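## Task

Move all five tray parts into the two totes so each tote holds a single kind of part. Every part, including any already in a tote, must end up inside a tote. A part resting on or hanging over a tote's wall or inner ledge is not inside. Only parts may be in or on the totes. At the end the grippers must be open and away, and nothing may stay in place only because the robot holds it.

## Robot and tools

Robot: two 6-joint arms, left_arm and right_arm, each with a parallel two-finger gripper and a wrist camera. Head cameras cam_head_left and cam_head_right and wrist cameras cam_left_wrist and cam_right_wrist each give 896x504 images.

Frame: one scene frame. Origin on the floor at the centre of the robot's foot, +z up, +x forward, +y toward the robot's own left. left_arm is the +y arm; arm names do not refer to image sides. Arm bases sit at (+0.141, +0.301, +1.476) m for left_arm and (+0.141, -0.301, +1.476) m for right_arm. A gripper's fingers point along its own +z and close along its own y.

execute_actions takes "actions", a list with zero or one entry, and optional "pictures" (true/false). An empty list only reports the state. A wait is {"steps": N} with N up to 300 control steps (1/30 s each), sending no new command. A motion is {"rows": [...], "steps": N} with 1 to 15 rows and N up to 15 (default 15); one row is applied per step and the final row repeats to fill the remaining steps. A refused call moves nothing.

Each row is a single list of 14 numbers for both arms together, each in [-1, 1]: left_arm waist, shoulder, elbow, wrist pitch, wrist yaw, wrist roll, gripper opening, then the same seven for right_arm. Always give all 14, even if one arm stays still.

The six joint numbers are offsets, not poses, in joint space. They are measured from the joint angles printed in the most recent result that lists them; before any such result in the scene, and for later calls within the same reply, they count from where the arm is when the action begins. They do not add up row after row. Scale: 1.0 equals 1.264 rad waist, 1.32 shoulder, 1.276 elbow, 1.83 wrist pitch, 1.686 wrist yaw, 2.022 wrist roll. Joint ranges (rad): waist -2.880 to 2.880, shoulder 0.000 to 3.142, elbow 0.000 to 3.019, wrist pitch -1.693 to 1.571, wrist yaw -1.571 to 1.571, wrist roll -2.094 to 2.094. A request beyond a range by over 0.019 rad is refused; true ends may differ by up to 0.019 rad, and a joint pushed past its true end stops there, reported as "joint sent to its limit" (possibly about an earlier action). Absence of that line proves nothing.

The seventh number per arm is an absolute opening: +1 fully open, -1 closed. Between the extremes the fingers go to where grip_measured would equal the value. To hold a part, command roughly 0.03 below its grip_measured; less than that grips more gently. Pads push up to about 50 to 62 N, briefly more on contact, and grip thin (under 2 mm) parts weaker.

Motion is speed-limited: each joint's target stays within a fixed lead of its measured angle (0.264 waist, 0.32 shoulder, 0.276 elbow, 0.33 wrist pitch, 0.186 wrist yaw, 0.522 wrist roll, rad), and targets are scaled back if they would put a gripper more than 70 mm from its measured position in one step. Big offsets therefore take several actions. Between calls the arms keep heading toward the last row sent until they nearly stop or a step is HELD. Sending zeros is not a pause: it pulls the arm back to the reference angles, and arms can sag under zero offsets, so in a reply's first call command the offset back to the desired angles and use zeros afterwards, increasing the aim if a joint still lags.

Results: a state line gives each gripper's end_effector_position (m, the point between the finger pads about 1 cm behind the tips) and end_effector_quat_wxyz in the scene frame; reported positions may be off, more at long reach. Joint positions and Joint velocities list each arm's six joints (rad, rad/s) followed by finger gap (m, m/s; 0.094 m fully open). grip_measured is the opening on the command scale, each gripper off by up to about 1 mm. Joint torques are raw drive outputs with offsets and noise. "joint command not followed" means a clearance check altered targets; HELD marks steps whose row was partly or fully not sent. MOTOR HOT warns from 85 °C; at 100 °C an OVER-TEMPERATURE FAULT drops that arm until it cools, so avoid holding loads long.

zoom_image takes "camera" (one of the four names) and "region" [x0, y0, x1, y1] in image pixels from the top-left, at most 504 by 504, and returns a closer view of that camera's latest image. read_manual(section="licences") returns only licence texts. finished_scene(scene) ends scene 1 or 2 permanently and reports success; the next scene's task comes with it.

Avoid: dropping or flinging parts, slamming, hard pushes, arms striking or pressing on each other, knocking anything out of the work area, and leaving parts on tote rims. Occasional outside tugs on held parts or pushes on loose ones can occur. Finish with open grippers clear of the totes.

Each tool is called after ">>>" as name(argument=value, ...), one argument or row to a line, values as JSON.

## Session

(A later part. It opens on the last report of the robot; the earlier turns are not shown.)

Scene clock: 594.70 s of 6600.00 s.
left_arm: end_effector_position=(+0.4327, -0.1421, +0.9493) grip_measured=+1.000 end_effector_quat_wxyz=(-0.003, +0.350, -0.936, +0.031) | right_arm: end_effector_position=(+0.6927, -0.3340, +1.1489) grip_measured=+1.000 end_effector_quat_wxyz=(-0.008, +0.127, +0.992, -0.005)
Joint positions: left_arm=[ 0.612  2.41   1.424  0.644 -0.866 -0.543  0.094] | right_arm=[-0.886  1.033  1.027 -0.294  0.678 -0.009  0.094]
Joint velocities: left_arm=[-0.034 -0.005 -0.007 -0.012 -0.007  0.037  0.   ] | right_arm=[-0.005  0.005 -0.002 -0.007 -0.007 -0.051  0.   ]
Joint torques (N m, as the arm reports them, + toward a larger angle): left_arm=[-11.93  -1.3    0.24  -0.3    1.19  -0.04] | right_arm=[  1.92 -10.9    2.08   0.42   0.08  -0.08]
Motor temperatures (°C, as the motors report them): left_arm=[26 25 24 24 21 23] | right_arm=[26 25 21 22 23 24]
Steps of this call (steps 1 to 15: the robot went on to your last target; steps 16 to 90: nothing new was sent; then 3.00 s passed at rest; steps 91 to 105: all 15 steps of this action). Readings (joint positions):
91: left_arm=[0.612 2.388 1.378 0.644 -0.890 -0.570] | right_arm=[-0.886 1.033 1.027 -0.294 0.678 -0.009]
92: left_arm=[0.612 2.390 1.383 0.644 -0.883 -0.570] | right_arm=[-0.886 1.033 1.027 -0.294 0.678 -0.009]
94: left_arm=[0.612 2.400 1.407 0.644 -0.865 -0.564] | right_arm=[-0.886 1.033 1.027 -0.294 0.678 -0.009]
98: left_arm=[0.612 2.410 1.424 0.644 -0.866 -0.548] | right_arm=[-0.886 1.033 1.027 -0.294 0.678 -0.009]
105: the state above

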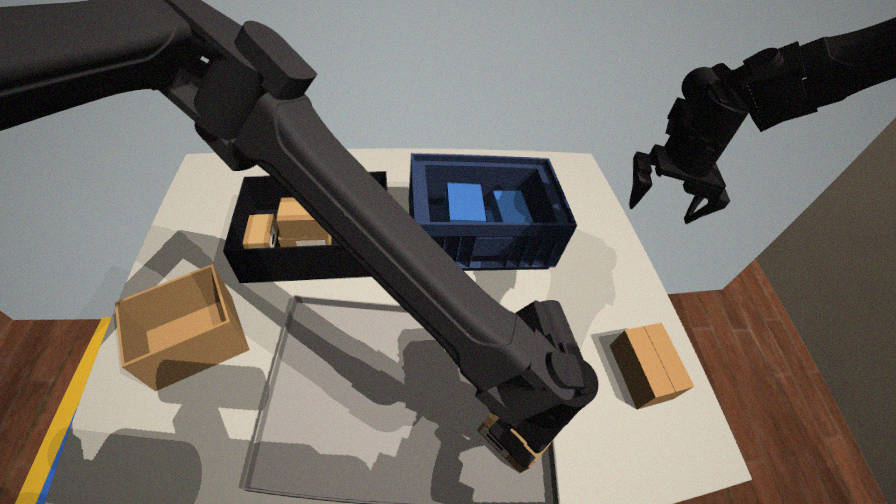

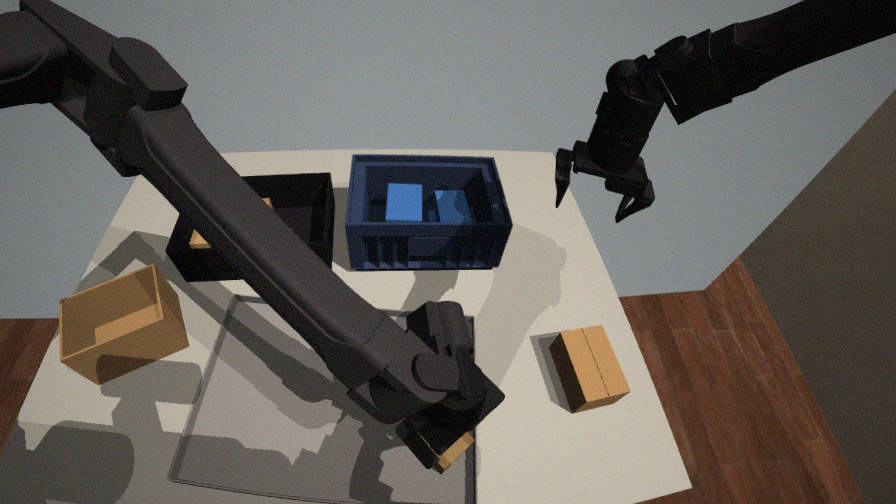

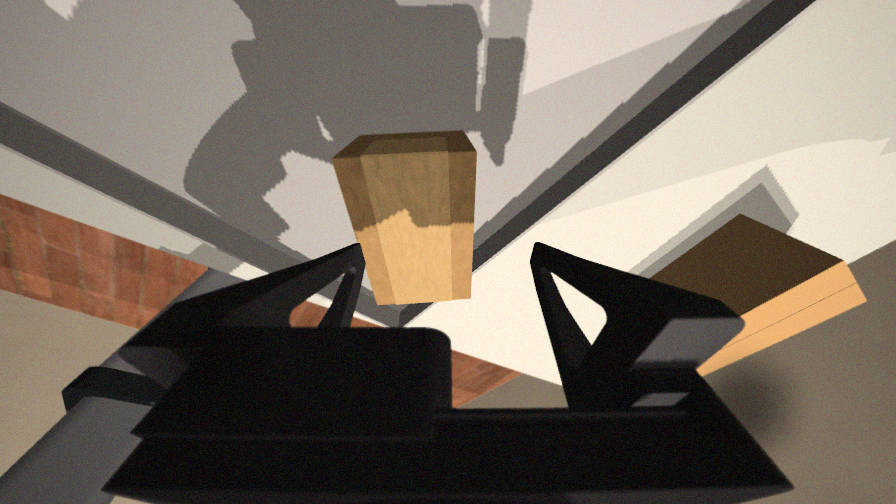

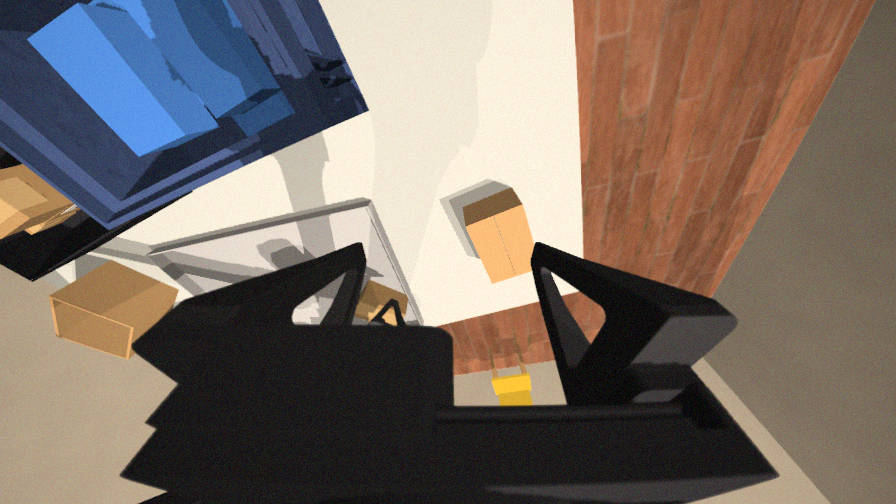

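>>> execute_actions(
  actions=[
    {"rows":[[0,-0.01,-0.02,0,-0.008,0,1,0,0,0,0,0,0,1],[0,-0.02,-0.035,0,-0.014,0,1,0,0,0,0,0,0,1],[0,-0.022,-0.045,0,-0.016,0,1,0,0,0,0,0,0,1],[0,-0.022,-0.045,0,-0.016,0,1,0,0,0,0,0,0,1],[0,-0.022,-0.045,0,-0.016,0,1,0,0,0,0,0,0,1],[0.01,-0.022,-0.045,0,-0.016,0,1,0,0,0,0,0,0,1],[0.02,-0.022,-0.045,0,-0.016,0,1,0,0,0,0,0,0,1],[0.028,-0.022,-0.045,0,-0.016,0,1,0,0,0,0,0,0,1],[0.034,-0.022,-0.045,0,-0.016,0,1,0,0,0,0,0,0,1]],"steps":15},
  ],
)

Scene clock: 600.00 s of 6600.00 s.
left_arm: end_effector_position=(+0.4216, -0.1207, +0.9453) grip_measured=+1.000 end_effector_quat_wxyz=(+0.002, +0.344, -0.939, +0.008) | right_arm: end_effector_position=(+0.6927, -0.3340, +1.1489) grip_measured=+1.000 end_effector_quat_wxyz=(-0.008, +0.127, +0.992, -0.005)
Joint positions: left_arm=[ 0.632  2.393  1.385  0.644 -0.89  -0.542  0.094] | right_arm=[-0.886  1.033  1.027 -0.294  0.678 -0.009  0.094]
Joint velocities: left_arm=[ 0.083 -0.015  0.002 -0.002 -0.066  0.007  0.   ] | right_arm=[-0.005  0.015  0.002 -0.022 -0.007 -0.051  0.   ]
Joint torques (N m, as the arm reports them, + toward a larger angle): left_arm=[-14.01  -3.84  -4.09  -0.25  -0.11  -0.14] | right_arm=[  1.89 -10.83   2.07   0.4    0.08  -0.07]
Motor temperatures (°C, as the motors report them): left_arm=[26 25 24 24 22 23] | right_arm=[26 25 21 22 23 24]
Steps of this call (steps 1 to 15: the robot went on to your last target; steps 16 to 90: nothing new was sent; then 1.80 s passed at rest; steps 91 to 105: all 15 steps of this action). Readings (joint positions):
91: left_arm=[0.609 2.409 1.420 0.644 -0.874 -0.542] | right_arm=[-0.886 1.033 1.027 -0.294 0.678 -0.009]
92: left_arm=[0.609 2.407 1.415 0.644 -0.879 -0.542] | right_arm=[-0.886 1.033 1.027 -0.294 0.678 -0.009]
94: left_arm=[0.609 2.400 1.400 0.644 -0.889 -0.542] | right_arm=[-0.886 1.033 1.027 -0.294 0.678 -0.009]
98: left_arm=[0.610 2.393 1.385 0.644 -0.890 -0.542] | right_arm=[-0.886 1.033 1.027 -0.294 0.678 -0.009]
105: the state above

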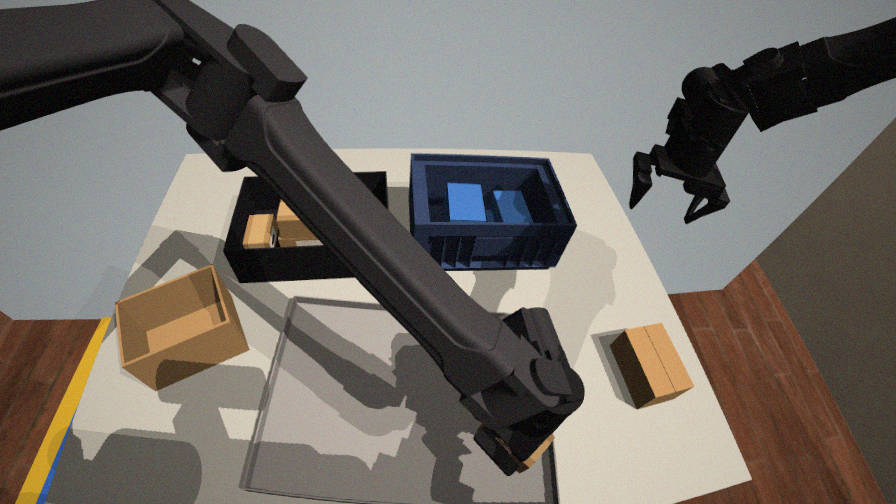

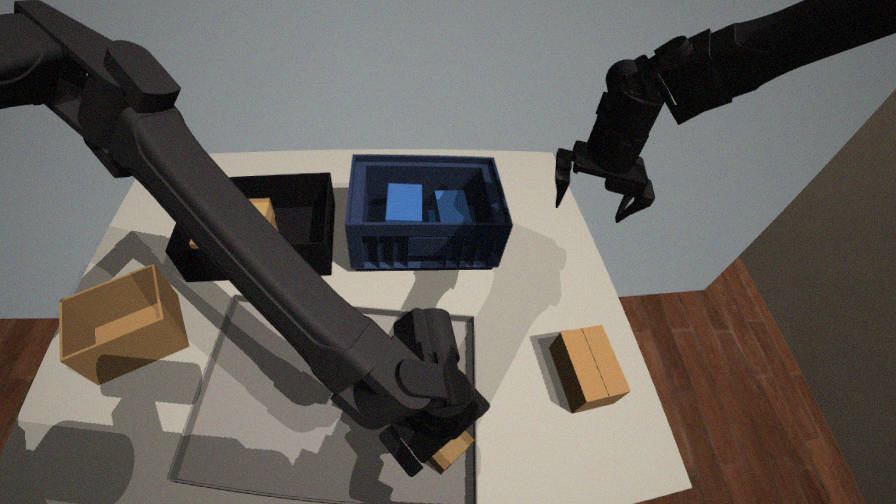

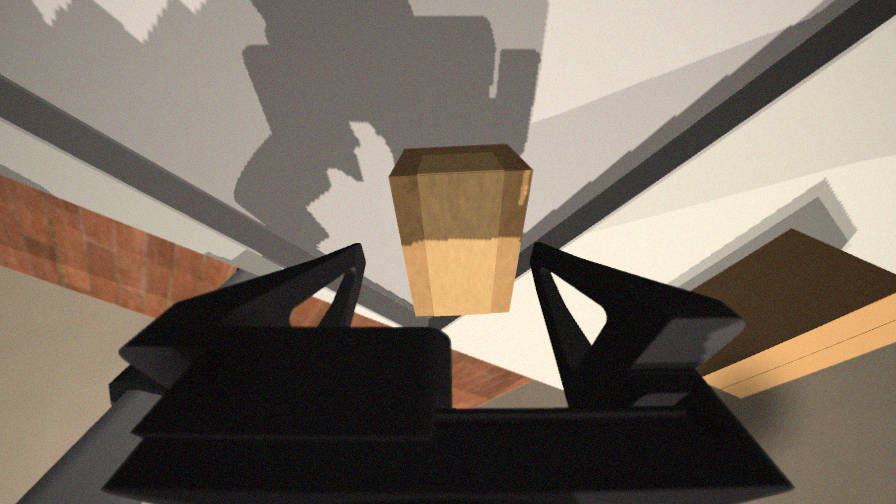

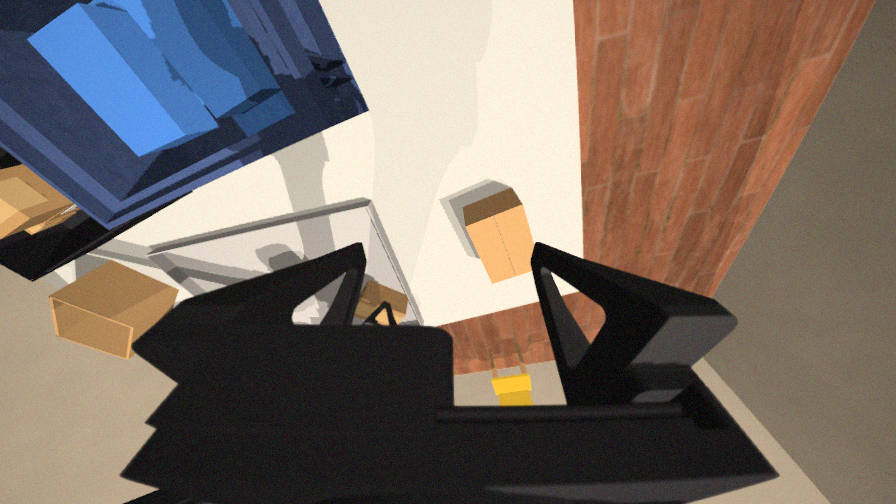

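>>> execute_actions(
  actions=[
    {"rows":[[0.012,0.01,0.025,0,0.012,0,1,0,0,0,0,0,0,1],[0.014,0.018,0.038,0,0.02,0,1,0,0,0,0,0,0,1],[0.016,0.025,0.048,0,0.026,0,1,0,0,0,0,0,0,1],[0.02,0.03,0.055,0,0.03,0,1,0,0,0,0,0,0,1],[0.024,0.033,0.057,0,0.032,0,1,0,0,0,0,0,0,1]],"steps":15},
  ],
)

Scene clock: 603.17 s of 6600.00 s.
left_arm: end_effector_position=(+0.4345, -0.1399, +0.9317) grip_measured=+1.000 end_effector_quat_wxyz=(-0.004, +0.358, -0.933, +0.033) | right_arm: end_effector_position=(+0.6927, -0.3340, +1.1489) grip_measured=+1.000 end_effector_quat_wxyz=(-0.008, +0.127, +0.992, -0.005)
Joint positions: left_arm=[ 0.636  2.428  1.457  0.644 -0.838 -0.542  0.094] | right_arm=[-0.886  1.033  1.027 -0.294  0.678 -0.009  0.094]
Joint velocities: left_arm=[-0.024  0.005 -0.002  0.002  0.051  0.051  0.   ] | right_arm=[-0.005 -0.005  0.007 -0.002  0.022  0.022  0.   ]
Joint torques (N m, as the arm reports them, + toward a larger angle): left_arm=[-14.09  -2.21  -2.27  -0.23   0.1   -0.13] | right_arm=[  1.82 -10.79   2.03   0.39   0.08  -0.07]
Motor temperatures (°C, as the motors report them): left_arm=[26 25 24 24 22 23] | right_arm=[26 25 21 22 23 24]
Steps of this call (steps 1 to 15: the robot went on to your last target; steps 16 to 80: nothing new was sent; steps 81 to 95: all 15 steps of this action). Readings (joint positions):
81: left_arm=[0.636 2.393 1.388 0.644 -0.883 -0.542] | right_arm=[-0.886 1.033 1.027 -0.294 0.678 -0.009]
82: left_arm=[0.636 2.397 1.396 0.644 -0.872 -0.542] | right_arm=[-0.886 1.033 1.027 -0.294 0.678 -0.009]
84: left_arm=[0.636 2.410 1.426 0.644 -0.850 -0.542] | right_arm=[-0.886 1.033 1.027 -0.294 0.678 -0.009]
88: left_arm=[0.636 2.424 1.457 0.644 -0.838 -0.542] | right_arm=[-0.886 1.033 1.027 -0.294 0.678 -0.009]
95: the state above

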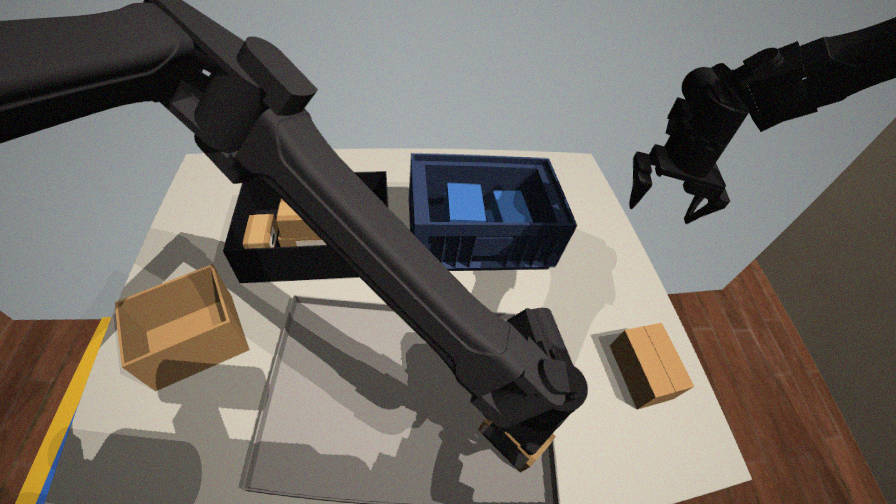

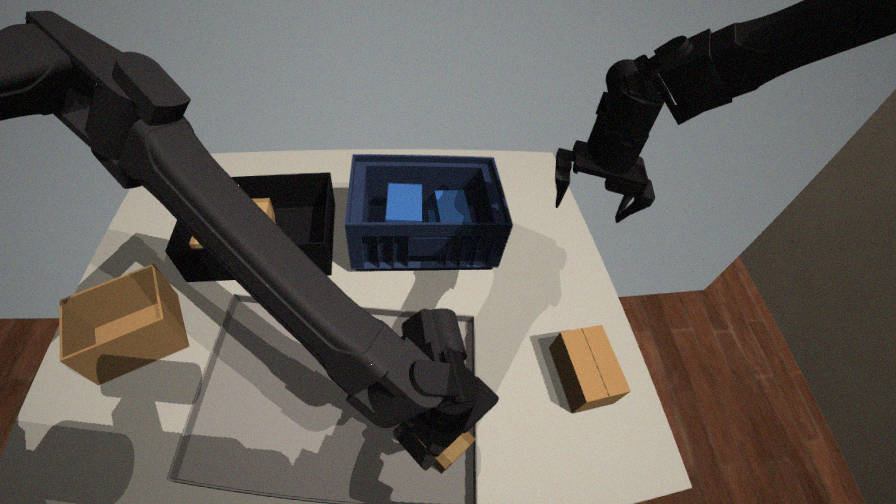

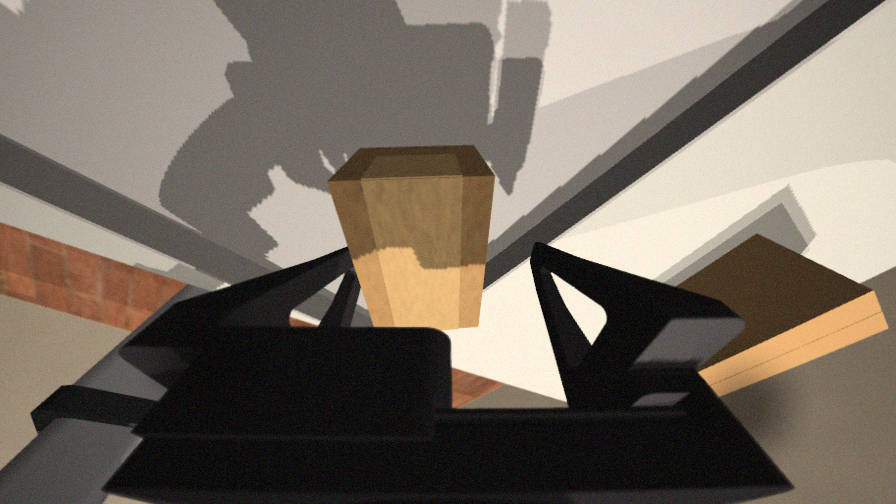

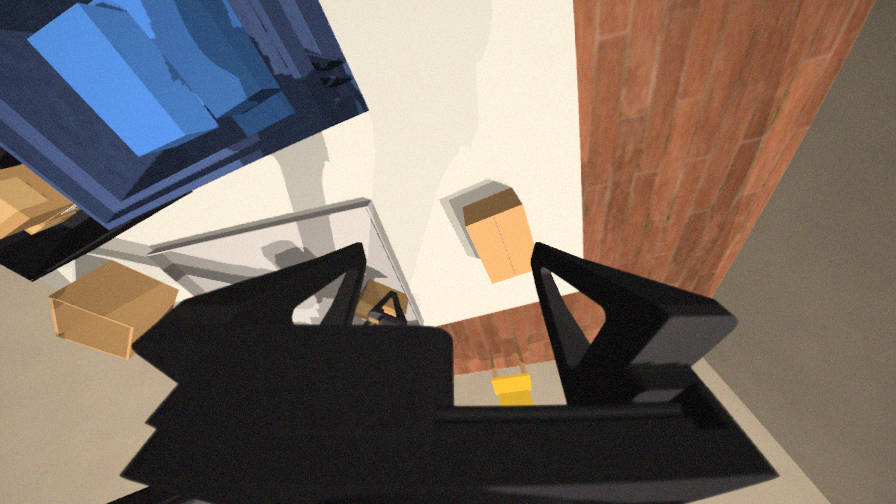

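>>> execute_actions(
  actions=[
    {"rows":[[0.012,0,0,0,0,0,1,0,0,0,0,0,0,1],[0.022,0,-0.004,0,0,0,1,0,0,0,0,0,0,1],[0.03,0,-0.008,0,0,0,1,0,0,0,0,0,0,1],[0.035,0,-0.01,0,0,0,1,0,0,0,0,0,0,1]],"steps":15},
  ],
)

Scene clock: 605.67 s of 6600.00 s.
left_arm: end_effector_position=(+0.4311, -0.1264, +0.9192) grip_measured=+1.000 end_effector_quat_wxyz=(-0.003, +0.360, -0.933, +0.021) | right_arm: end_effector_position=(+0.6927, -0.3340, +1.1489) grip_measured=+1.000 end_effector_quat_wxyz=(-0.008, +0.127, +0.992, -0.005)
Joint positions: left_arm=[ 0.661  2.428  1.457  0.644 -0.838 -0.542  0.094] | right_arm=[-0.886  1.033  1.027 -0.294  0.678 -0.009  0.094]
Joint velocities: left_arm=[ 0.005 -0.005  0.002 -0.002  0.022 -0.066  0.   ] | right_arm=[ 0.005 -0.005 -0.002  0.007  0.022 -0.051  0.   ]
Joint torques (N m, as the arm reports them, + toward a larger angle): left_arm=[-13.99  -2.97  -3.54  -0.22   0.    -0.13] | right_arm=[  1.93 -10.91   2.09   0.42   0.08  -0.07]
Motor temperatures (°C, as the motors report them): left_arm=[26 25 24 24 22 23] | right_arm=[26 25 21 22 23 24]
Steps of this call (steps 1 to 15: the robot went on to your last target; steps 16 to 60: nothing new was sent; steps 61 to 75: all 15 steps of this action). Readings (joint positions):
61: left_arm=[0.636 2.428 1.457 0.644 -0.838 -0.542] | right_arm=[-0.886 1.033 1.027 -0.294 0.678 -0.009]
62: left_arm=[0.636 2.428 1.457 0.644 -0.838 -0.542] | right_arm=[-0.886 1.033 1.027 -0.294 0.678 -0.009]
64: left_arm=[0.638 2.428 1.457 0.644 -0.838 -0.542] | right_arm=[-0.886 1.033 1.027 -0.294 0.678 -0.009]
68: left_arm=[0.649 2.428 1.457 0.644 -0.838 -0.542] | right_arm=[-0.886 1.033 1.027 -0.294 0.678 -0.009]
75: the state above

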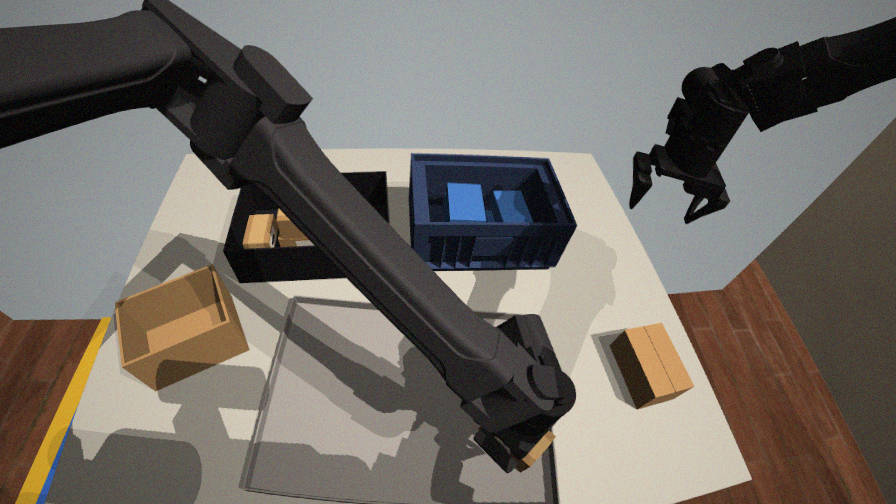

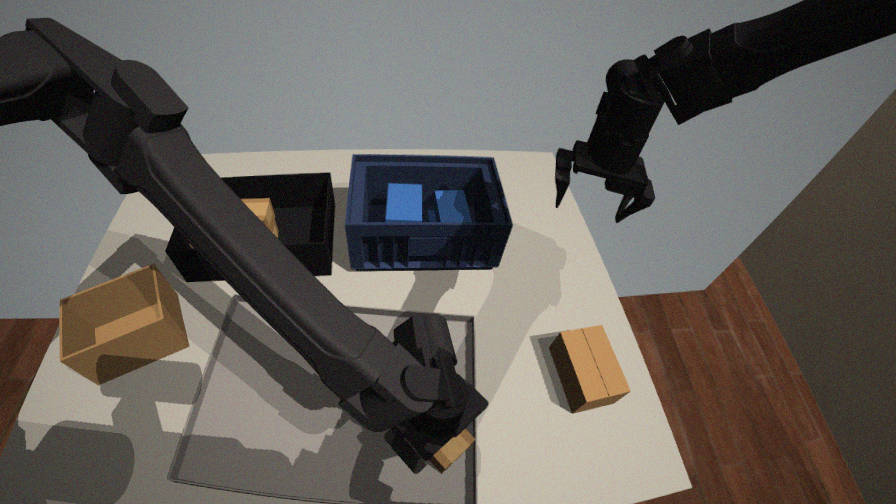

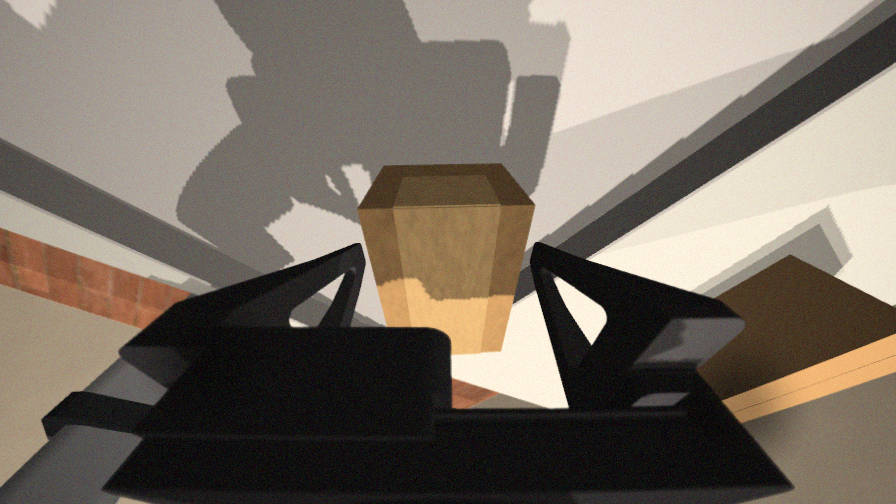

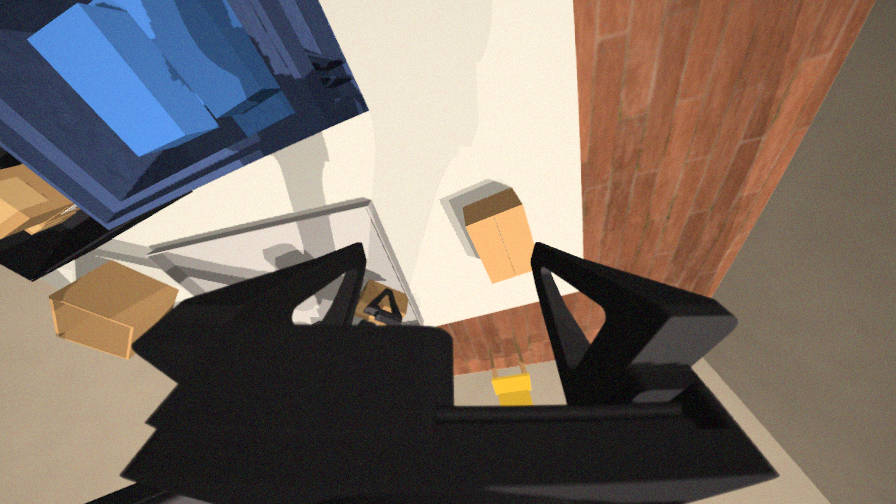

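>>> execute_actions(
  actions=[
    {"rows":[[0,0,0,0,0,0,0.8,0,0,0,0,0,0,1],[0,0,0,0,0,0,0.6,0,0,0,0,0,0,1],[0,0,0,0,0,0,0.45,0,0,0,0,0,0,1],[0,0,0,0,0,0,0.35,0,0,0,0,0,0,1],[0,0,0,0,0,0,0.25,0,0,0,0,0,0,1]],"steps":15},
  ],
  pictures=false,
)

Scene clock: 608.13 s of 6600.00 s.
left_arm: end_effector_position=(+0.4311, -0.1264, +0.9192) grip_measured=+0.315 end_effector_quat_wxyz=(-0.003, +0.360, -0.933, +0.021) | right_arm: end_effector_position=(+0.6927, -0.3340, +1.1489) grip_measured=+1.000 end_effector_quat_wxyz=(-0.008, +0.127, +0.992, -0.005)
Joint positions: left_arm=[ 0.661  2.428  1.457  0.644 -0.838 -0.542  0.062] | right_arm=[-0.886  1.033  1.027 -0.294  0.678 -0.009  0.094]
Joint velocities: left_arm=[-0.015 -0.015  0.007 -0.002 -0.051 -0.022  0.   ] | right_arm=[ 0.005 -0.024 -0.002 -0.017 -0.007 -0.007  0.   ]
Joint torques (N m, as the arm reports them, + toward a larger angle): left_arm=[-15.64  -3.08  -2.52  -0.22   0.    -0.13] | right_arm=[  1.8  -10.77   2.07   0.43   0.09  -0.07]
Motor temperatures (°C, as the motors report them): left_arm=[26 25 24 24 22 23] | right_arm=[26 25 21 22 23 24]
Steps of this call (steps 1 to 15: the robot went on to your last target; steps 16 to 59: nothing new was sent; steps 60 to 74: all 15 steps of this action). Readings (joint positions):
60: left_arm=[0.661 2.428 1.457 0.644 -0.838 -0.542] | right_arm=[-0.886 1.033 1.027 -0.294 0.678 -0.009]
61: left_arm=[0.661 2.428 1.457 0.644 -0.838 -0.542] | right_arm=[-0.886 1.033 1.027 -0.294 0.678 -0.009]
63: left_arm=[0.661 2.428 1.457 0.644 -0.838 -0.542] | right_arm=[-0.886 1.033 1.027 -0.294 0.678 -0.009]
67: left_arm=[0.661 2.428 1.457 0.644 -0.838 -0.542] | right_arm=[-0.886 1.033 1.027 -0.294 0.678 -0.009]
74: the state above

>>> execute_actions(
  actions=[
    {"rows":[[-0.03,0,0,0,0,0,0.26,0,0,0,0,0,0,1],[-0.045,-0.005,-0.01,0,-0.005,0,0.26,0,0,0,0,0,0,1],[-0.06,-0.015,-0.025,0,-0.015,0,0.26,0,0,0,0,0,0,1],[-0.075,-0.03,-0.045,0,-0.028,0,0.26,0,0,0,0,0,0,1],[-0.088,-0.045,-0.065,0,-0.04,0,0.26,0,0,0,0,0,0,1],[-0.1,-0.06,-0.085,-0.004,-0.052,0,0.26,0,0,0,0,0,0,1],[-0.11,-0.075,-0.105,-0.006,-0.064,0,0.26,0,0,0,0,0,0,1],[-0.115,-0.09,-0.125,-0.009,-0.075,0,0.26,0,0,0,0,0,0,1],[-0.115,-0.095,-0.138,-0.009,-0.082,0,0.26,0,0,0,0,0,0,1]],"steps":15},
  ],
)

Scene clock: 610.37 s of 6600.00 s.
left_arm: end_effector_position=(+0.4465, -0.1314, +1.0142) grip_measured=+0.315 end_effector_quat_wxyz=(-0.011, +0.334, -0.943, +0.016) | right_arm: end_effector_position=(+0.6927, -0.3340, +1.1489) grip_measured=+1.000 end_effector_quat_wxyz=(-0.008, +0.127, +0.992, -0.005)
Joint positions: left_arm=[ 0.528  2.302  1.293  0.644 -0.976 -0.542  0.062] | right_arm=[-0.886  1.033  1.027 -0.294  0.678 -0.009  0.094]
Joint velocities: left_arm=[-0.132 -0.103 -0.007 -0.002  0.051  0.051 -0.   ] | right_arm=[-0.015 -0.005  0.007  0.007 -0.066  0.022  0.   ]
Joint torques (N m, as the arm reports them, + toward a larger angle): left_arm=[-15.97  -2.99  -2.85  -0.96  -0.08  -0.13] | right_arm=[  2.01 -10.73   2.04   0.42   0.09  -0.07]
Motor temperatures (°C, as the motors report them): left_arm=[26 24 24 24 22 23] | right_arm=[26 25 21 22 23 24]
Steps of this call (steps 1 to 15: the robot went on to your last target; steps 16 to 52: nothing new was sent; steps 53 to 67: all 15 steps of this action). Readings (joint positions):
53: left_arm=[0.661 2.428 1.457 0.644 -0.838 -0.542] | right_arm=[-0.886 1.033 1.027 -0.294 0.678 -0.009]
54: left_arm=[0.660 2.428 1.457 0.644 -0.841 -0.542] | right_arm=[-0.886 1.033 1.027 -0.294 0.678 -0.009]
56: left_arm=[0.654 2.425 1.452 0.644 -0.867 -0.542] | right_arm=[-0.886 1.033 1.027 -0.294 0.678 -0.009]
60: left_arm=[0.615 2.378 1.376 0.644 -0.942 -0.542] | right_arm=[-0.886 1.033 1.027 -0.294 0.678 -0.009]
67: the state above

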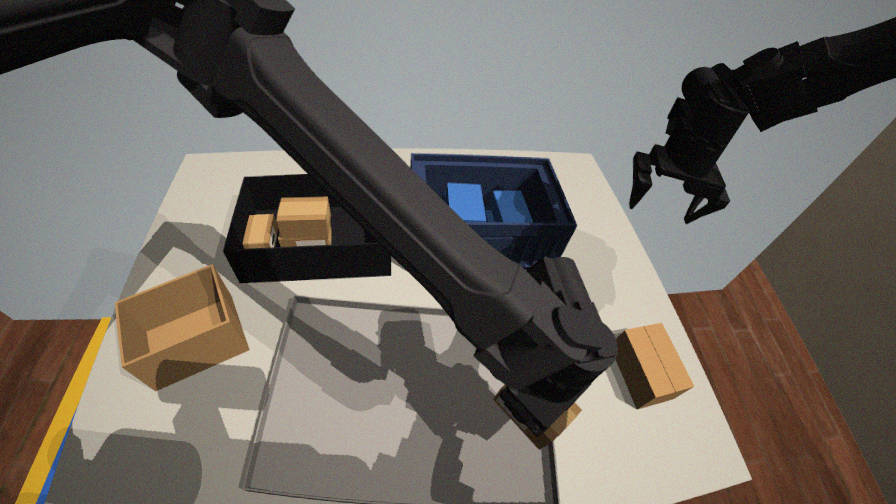

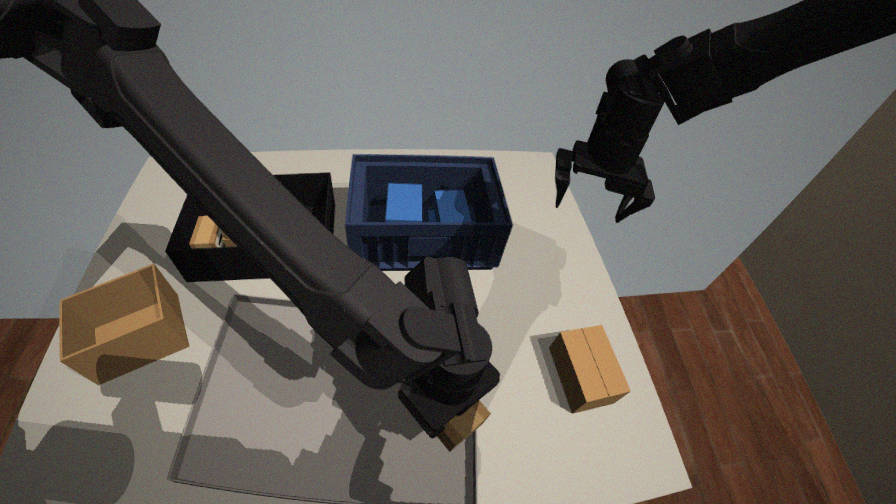

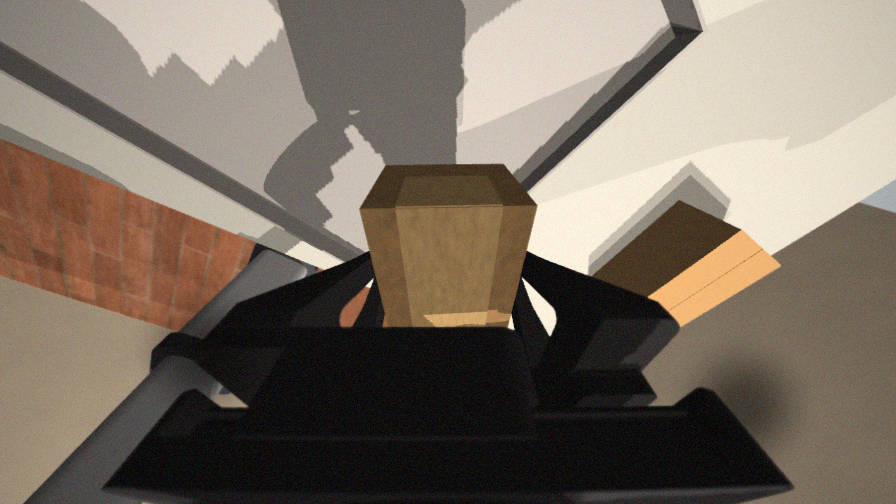

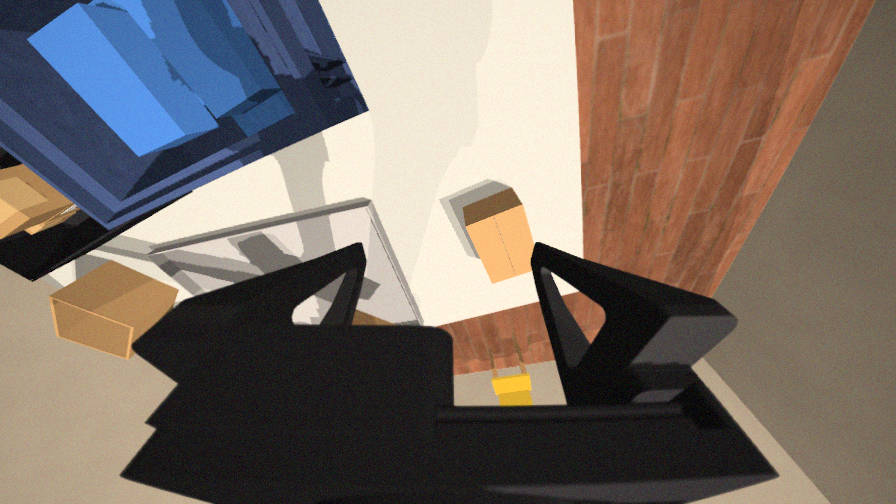

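>>> execute_actions(
  actions=[
    {"rows":[[0,-0.03,-0.005,-0.015,0,-0.02,0.27,0,0,0,0,0,0,1],[0,-0.06,-0.01,-0.03,0,-0.04,0.27,0,0,0,0,0,0,1],[0,-0.09,-0.02,-0.047,0,-0.065,0.27,0,0,0,0,0,0,1],[0,-0.12,-0.03,-0.064,0,-0.09,0.27,0,0,0,0,0,0,1],[0,-0.15,-0.038,-0.082,0,-0.115,0.27,0,0,0,0,0,0,1],[0.005,-0.18,-0.046,-0.1,0.004,-0.14,0.27,0,0,0,0,0,0,1],[0.01,-0.21,-0.054,-0.118,0.006,-0.165,0.27,0,0,0,0,0,0,1],[0.015,-0.24,-0.062,-0.136,0.008,-0.19,0.27,0,0,0,0,0,0,1],[0.02,-0.27,-0.07,-0.154,0.01,-0.215,0.27,0,0,0,0,0,0,1],[0.025,-0.3,-0.075,-0.17,0.012,-0.24,0.27,0,0,0,0,0,0,1]],"steps":15},
  ],
  pictures=false,
)

Scene clock: 624.93 s of 6600.00 s.
left_arm: end_effector_position=(+0.6081, -0.0314, +1.0639) grip_measured=+0.315 end_effector_quat_wxyz=(-0.019, +0.530, -0.847, +0.029) | right_arm: end_effector_position=(+0.6927, -0.3340, +1.1489) grip_measured=+1.000 end_effector_quat_wxyz=(-0.008, +0.127, +0.992, -0.005)
Joint positions: left_arm=[ 0.536  1.889  1.216  0.365 -0.958 -0.931  0.062] | right_arm=[-0.886  1.033  1.027 -0.294  0.678 -0.009  0.094]
Joint velocities: left_arm=[ 0.083 -0.796  0.002 -0.027 -0.007 -0.491  0.   ] | right_arm=[-0.015  0.005 -0.002 -0.012  0.022  0.007  0.   ]
Joint torques (N m, as the arm reports them, + toward a larger angle): left_arm=[-12.56  -1.31  -2.16  -1.5    0.07  -0.29] | right_arm=[  1.82 -10.9    2.09   0.4    0.09  -0.07]
Motor temperatures (°C, as the motors report them): left_arm=[27 24 24 24 21 23] | right_arm=[26 25 21 22 23 24]
Steps of this call (steps 1 to 15: the robot went on to your last target; steps 16 to 90: nothing new was sent; then 11.07 s passed at rest; steps 91 to 105: all 15 steps of this action). Readings (joint positions):
91: left_arm=[0.524 2.299 1.293 0.642 -0.976 -0.546] | right_arm=[-0.886 1.033 1.027 -0.294 0.678 -0.009]
92: left_arm=[0.524 2.294 1.292 0.633 -0.976 -0.555] | right_arm=[-0.886 1.033 1.027 -0.294 0.678 -0.009]
94: left_arm=[0.524 2.267 1.280 0.590 -0.975 -0.597] | right_arm=[-0.886 1.033 1.027 -0.294 0.678 -0.009]
98: left_arm=[0.524 2.146 1.236 0.488 -0.969 -0.712] | right_arm=[-0.886 1.033 1.027 -0.294 0.678 -0.009]
105: the state above

>>> execute_actions(
  actions=[
    {"rows":[[0.015,-0.05,-0.008,-0.025,0,-0.04,0.27,0,0,0,0,0,0,1],[0.02,-0.08,-0.016,-0.042,0,-0.065,0.27,0,0,0,0,0,0,1],[0.025,-0.11,-0.024,-0.06,0.003,-0.09,0.27,0,0,0,0,0,0,1],[0.03,-0.14,-0.032,-0.078,0.005,-0.115,0.27,0,0,0,0,0,0,1],[0.035,-0.17,-0.04,-0.096,0.007,-0.14,0.27,0,0,0,0,0,0,1],[0.04,-0.2,-0.05,-0.114,0.009,-0.165,0.27,0,0,0,0,0,0,1],[0.045,-0.225,-0.06,-0.132,0.011,-0.19,0.27,0,0,0,0,0,0,1],[0.05,-0.25,-0.07,-0.15,0.013,-0.215,0.27,0,0,0,0,0,0,1],[0.055,-0.265,-0.078,-0.162,0.015,-0.235,0.27,0,0,0,0,0,0,1],[0.055,-0.272,-0.081,-0.17,0.015,-0.25,0.27,0,0,0,0,0,0,1]],"steps":15},
  ],
  pictures=false,
)

Scene clock: 627.40 s of 6600.00 s.
left_arm: end_effector_position=(+0.6979, +0.1183, +1.1161) grip_measured=+0.315 end_effector_quat_wxyz=(-0.024, +0.710, -0.704, +0.020) | right_arm: end_effector_position=(+0.6927, -0.3340, +1.1489) grip_measured=+1.000 end_effector_quat_wxyz=(-0.008, +0.127, +0.992, -0.005)
Joint positions: left_arm=[ 0.595  1.488  1.131  0.084 -0.935 -1.354  0.062] | right_arm=[-0.886  1.033  1.027 -0.294  0.678 -0.009  0.094]
Joint velocities: left_arm=[ 0.142 -0.444  0.056 -0.002 -0.051 -0.447 -0.   ] | right_arm=[-0.005  0.005 -0.007 -0.007 -0.051 -0.022  0.   ]
Joint torques (N m, as the arm reports them, + toward a larger angle): left_arm=[-9.9  -2.55 -0.89 -1.45  0.04 -0.28] | right_arm=[  1.85 -10.86   2.1    0.41   0.08  -0.08]
Motor temperatures (°C, as the motors report them): left_arm=[27 24 24 24 21 23] | right_arm=[26 25 21 22 23 24]
Steps of this call (steps 1 to 30: the robot went on to your last target; steps 31 to 59: nothing new was sent; steps 60 to 74: all 15 steps of this action). Readings (joint positions):
60: left_arm=[0.548 1.913 1.197 0.344 -0.957 -1.011] | right_arm=[-0.886 1.033 1.027 -0.294 0.678 -0.009]
61: left_arm=[0.548 1.904 1.195 0.332 -0.957 -1.016] | right_arm=[-0.886 1.033 1.027 -0.294 0.678 -0.009]
63: left_arm=[0.548 1.866 1.183 0.295 -0.953 -1.043] | right_arm=[-0.886 1.033 1.027 -0.294 0.678 -0.009]
67: left_arm=[0.552 1.734 1.159 0.203 -0.942 -1.140] | right_arm=[-0.886 1.033 1.027 -0.294 0.678 -0.009]
74: the state above

>>> execute_actions(
  actions=[
    {"rows":[[0.01,0.02,0.03,-0.03,0.003,-0.03,0.27,0,0,0,0,0,0,1],[0.015,0.02,0.06,-0.05,0.006,-0.04,0.27,0,0,0,0,0,0,1],[0.02,0.02,0.09,-0.07,0.009,-0.05,0.27,0,0,0,0,0,0,1],[0.025,0.022,0.12,-0.09,0.012,-0.06,0.27,0,0,0,0,0,0,1],[0.03,0.024,0.15,-0.11,0.015,-0.07,0.27,0,0,0,0,0,0,1],[0.035,0.026,0.18,-0.13,0.018,-0.08,0.27,0,0,0,0,0,0,1],[0.04,0.028,0.21,-0.15,0.021,-0.08,0.27,0,0,0,0,0,0,1],[0.045,0.03,0.24,-0.17,0.024,-0.08,0.27,0,0,0,0,0,0,1],[0.05,0.03,0.265,-0.185,0.027,-0.08,0.27,0,0,0,0,0,0,1],[0.05,0.03,0.285,-0.195,0.03,-0.08,0.27,0,0,0,0,0,0,1]],"steps":15},
  ],
  pictures=false,
)

Scene clock: 630.00 s of 6600.00 s.
left_arm: end_effector_position=(+0.8286, +0.1690, +1.1028) grip_measured=+0.315 end_effector_quat_wxyz=(-0.026, +0.767, -0.641, +0.022) | right_arm: end_effector_position=(+0.6927, -0.3340, +1.1489) grip_measured=+1.000 end_effector_quat_wxyz=(-0.008, +0.127, +0.992, -0.005)
Joint positions: left_arm=[ 0.651  1.515  1.509 -0.238 -0.886 -1.491  0.062] | right_arm=[-0.886  1.033  1.027 -0.294  0.678 -0.009  0.094]
Joint velocities: left_arm=[ 0.034 -0.181 -0.007 -0.129 -0.007  0.022  0.   ] | right_arm=[-0.005 -0.015  0.012  0.002 -0.051 -0.007  0.   ]
Joint torques (N m, as the arm reports them, + toward a larger angle): left_arm=[-10.25  -8.26   1.27  -1.22   0.04  -0.31] | right_arm=[  2.05 -10.88   2.04   0.41   0.07  -0.07]
Motor temperatures (°C, as the motors report them): left_arm=[26 24 24 24 21 23] | right_arm=[26 25 21 22 23 24]
Steps of this call (steps 1 to 30: the robot went on to your last target; steps 31 to 63: nothing new was sent; steps 64 to 78: all 15 steps of this action). Readings (joint positions):
64: left_arm=[0.601 1.541 1.115 0.063 -0.934 -1.420] | right_arm=[-0.886 1.033 1.027 -0.294 0.678 -0.009]
65: left_arm=[0.601 1.542 1.127 0.046 -0.931 -1.421] | right_arm=[-0.886 1.033 1.027 -0.294 0.678 -0.009]
67: left_arm=[0.602 1.542 1.176 -0.011 -0.921 -1.430] | right_arm=[-0.886 1.033 1.027 -0.294 0.678 -0.009]
71: left_arm=[0.615 1.543 1.341 -0.140 -0.899 -1.467] | right_arm=[-0.886 1.033 1.027 -0.294 0.678 -0.009]
78: the state above

>>> execute_actions(
  actions=[
    {"steps":8},
  ],
)

Scene clock: 631.17 s of 6600.00 s.
left_arm: end_effector_position=(+0.8141, +0.1602, +1.0972) grip_measured=+0.315 end_effector_quat_wxyz=(-0.016, +0.759, -0.651, +0.014) | right_arm: end_effector_position=(+0.6927, -0.3340, +1.1489) grip_measured=+1.000 end_effector_quat_wxyz=(-0.008, +0.127, +0.992, -0.005)
Joint positions: left_arm=[ 0.651  1.528  1.496 -0.256 -0.886 -1.499  0.062] | right_arm=[-0.886  1.033  1.027 -0.294  0.678 -0.009  0.094]
Joint velocities: left_arm=[ 0.015 -0.024 -0.007 -0.002 -0.022 -0.022 -0.   ] | right_arm=[-0.015 -0.015 -0.017  0.027  0.022 -0.007  0.   ]
Joint torques (N m, as the arm reports them, + toward a larger angle): left_arm=[-10.18  -9.79   2.15  -0.92   0.02  -0.3 ] | right_arm=[  1.82 -10.68   2.08   0.42   0.08  -0.08]
Motor temperatures (°C, as the motors report them): left_arm=[26 25 24 24 21 23] | right_arm=[26 25 21 22 23 24]
Steps of this call (steps 1 to 30: the robot went on to your last target; steps 31 to 35: nothing new was sent). Readings (joint positions):
1: left_arm=[0.651 1.511 1.509 -0.243 -0.886 -1.493] | right_arm=[-0.886 1.033 1.027 -0.294 0.678 -0.009]
2: left_arm=[0.651 1.510 1.509 -0.246 -0.886 -1.494] | right_arm=[-0.886 1.033 1.027 -0.294 0.678 -0.009]
4: left_arm=[0.651 1.512 1.507 -0.249 -0.886 -1.496] | right_arm=[-0.886 1.033 1.027 -0.294 0.678 -0.009]
8: left_arm=[0.651 1.520 1.499 -0.254 -0.886 -1.498] | right_arm=[-0.886 1.033 1.027 -0.294 0.678 -0.009]
35: the state above
All arms were judged still, so your last target was given up. Only a new action makes them travel on or press farther. Fingers that are still opening or closing keep moving.

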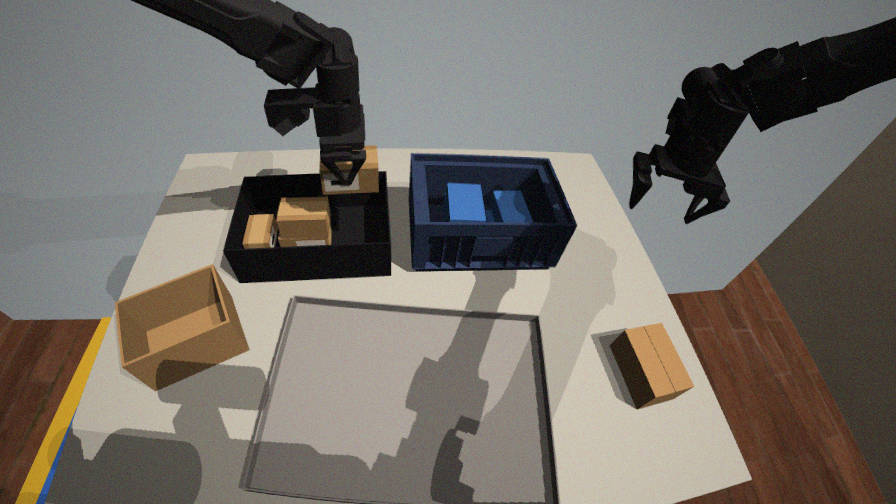

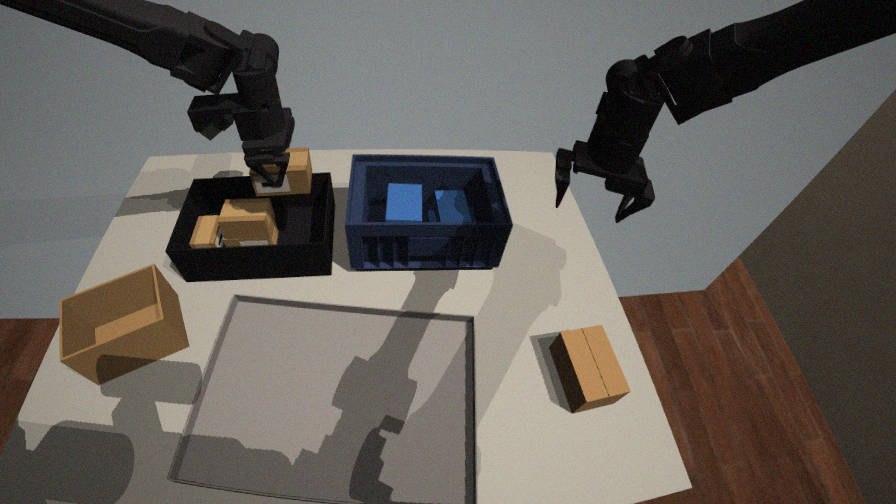

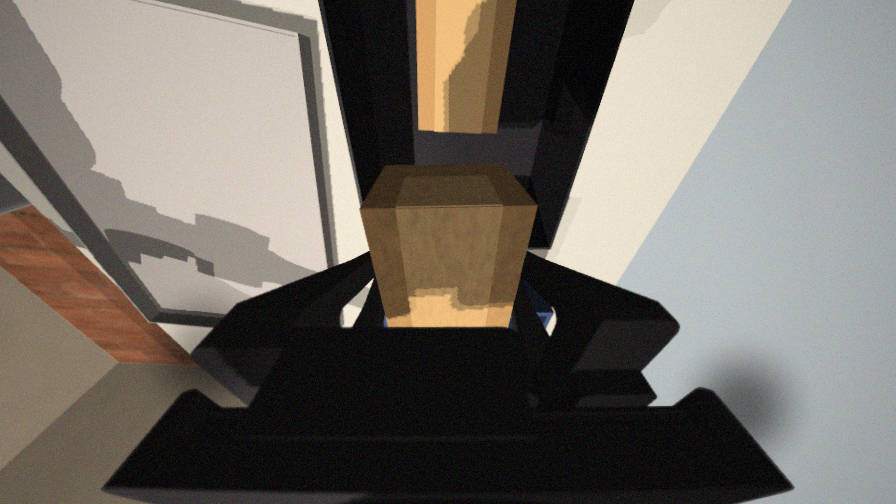

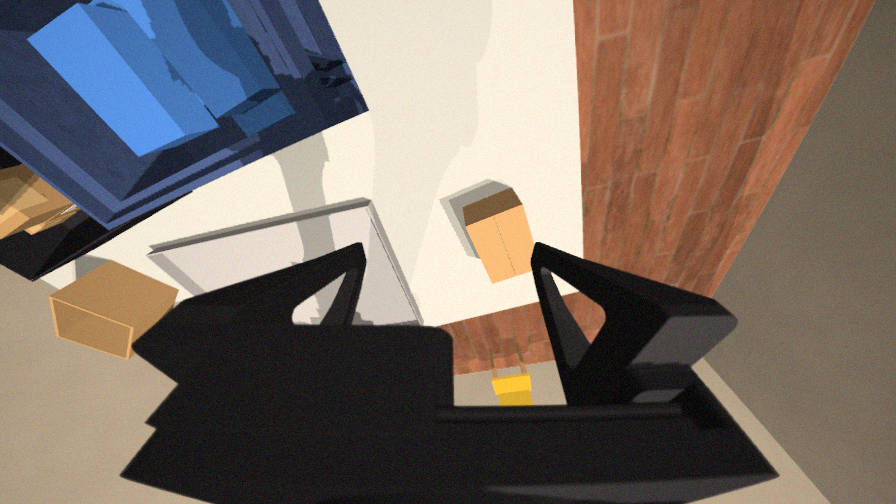

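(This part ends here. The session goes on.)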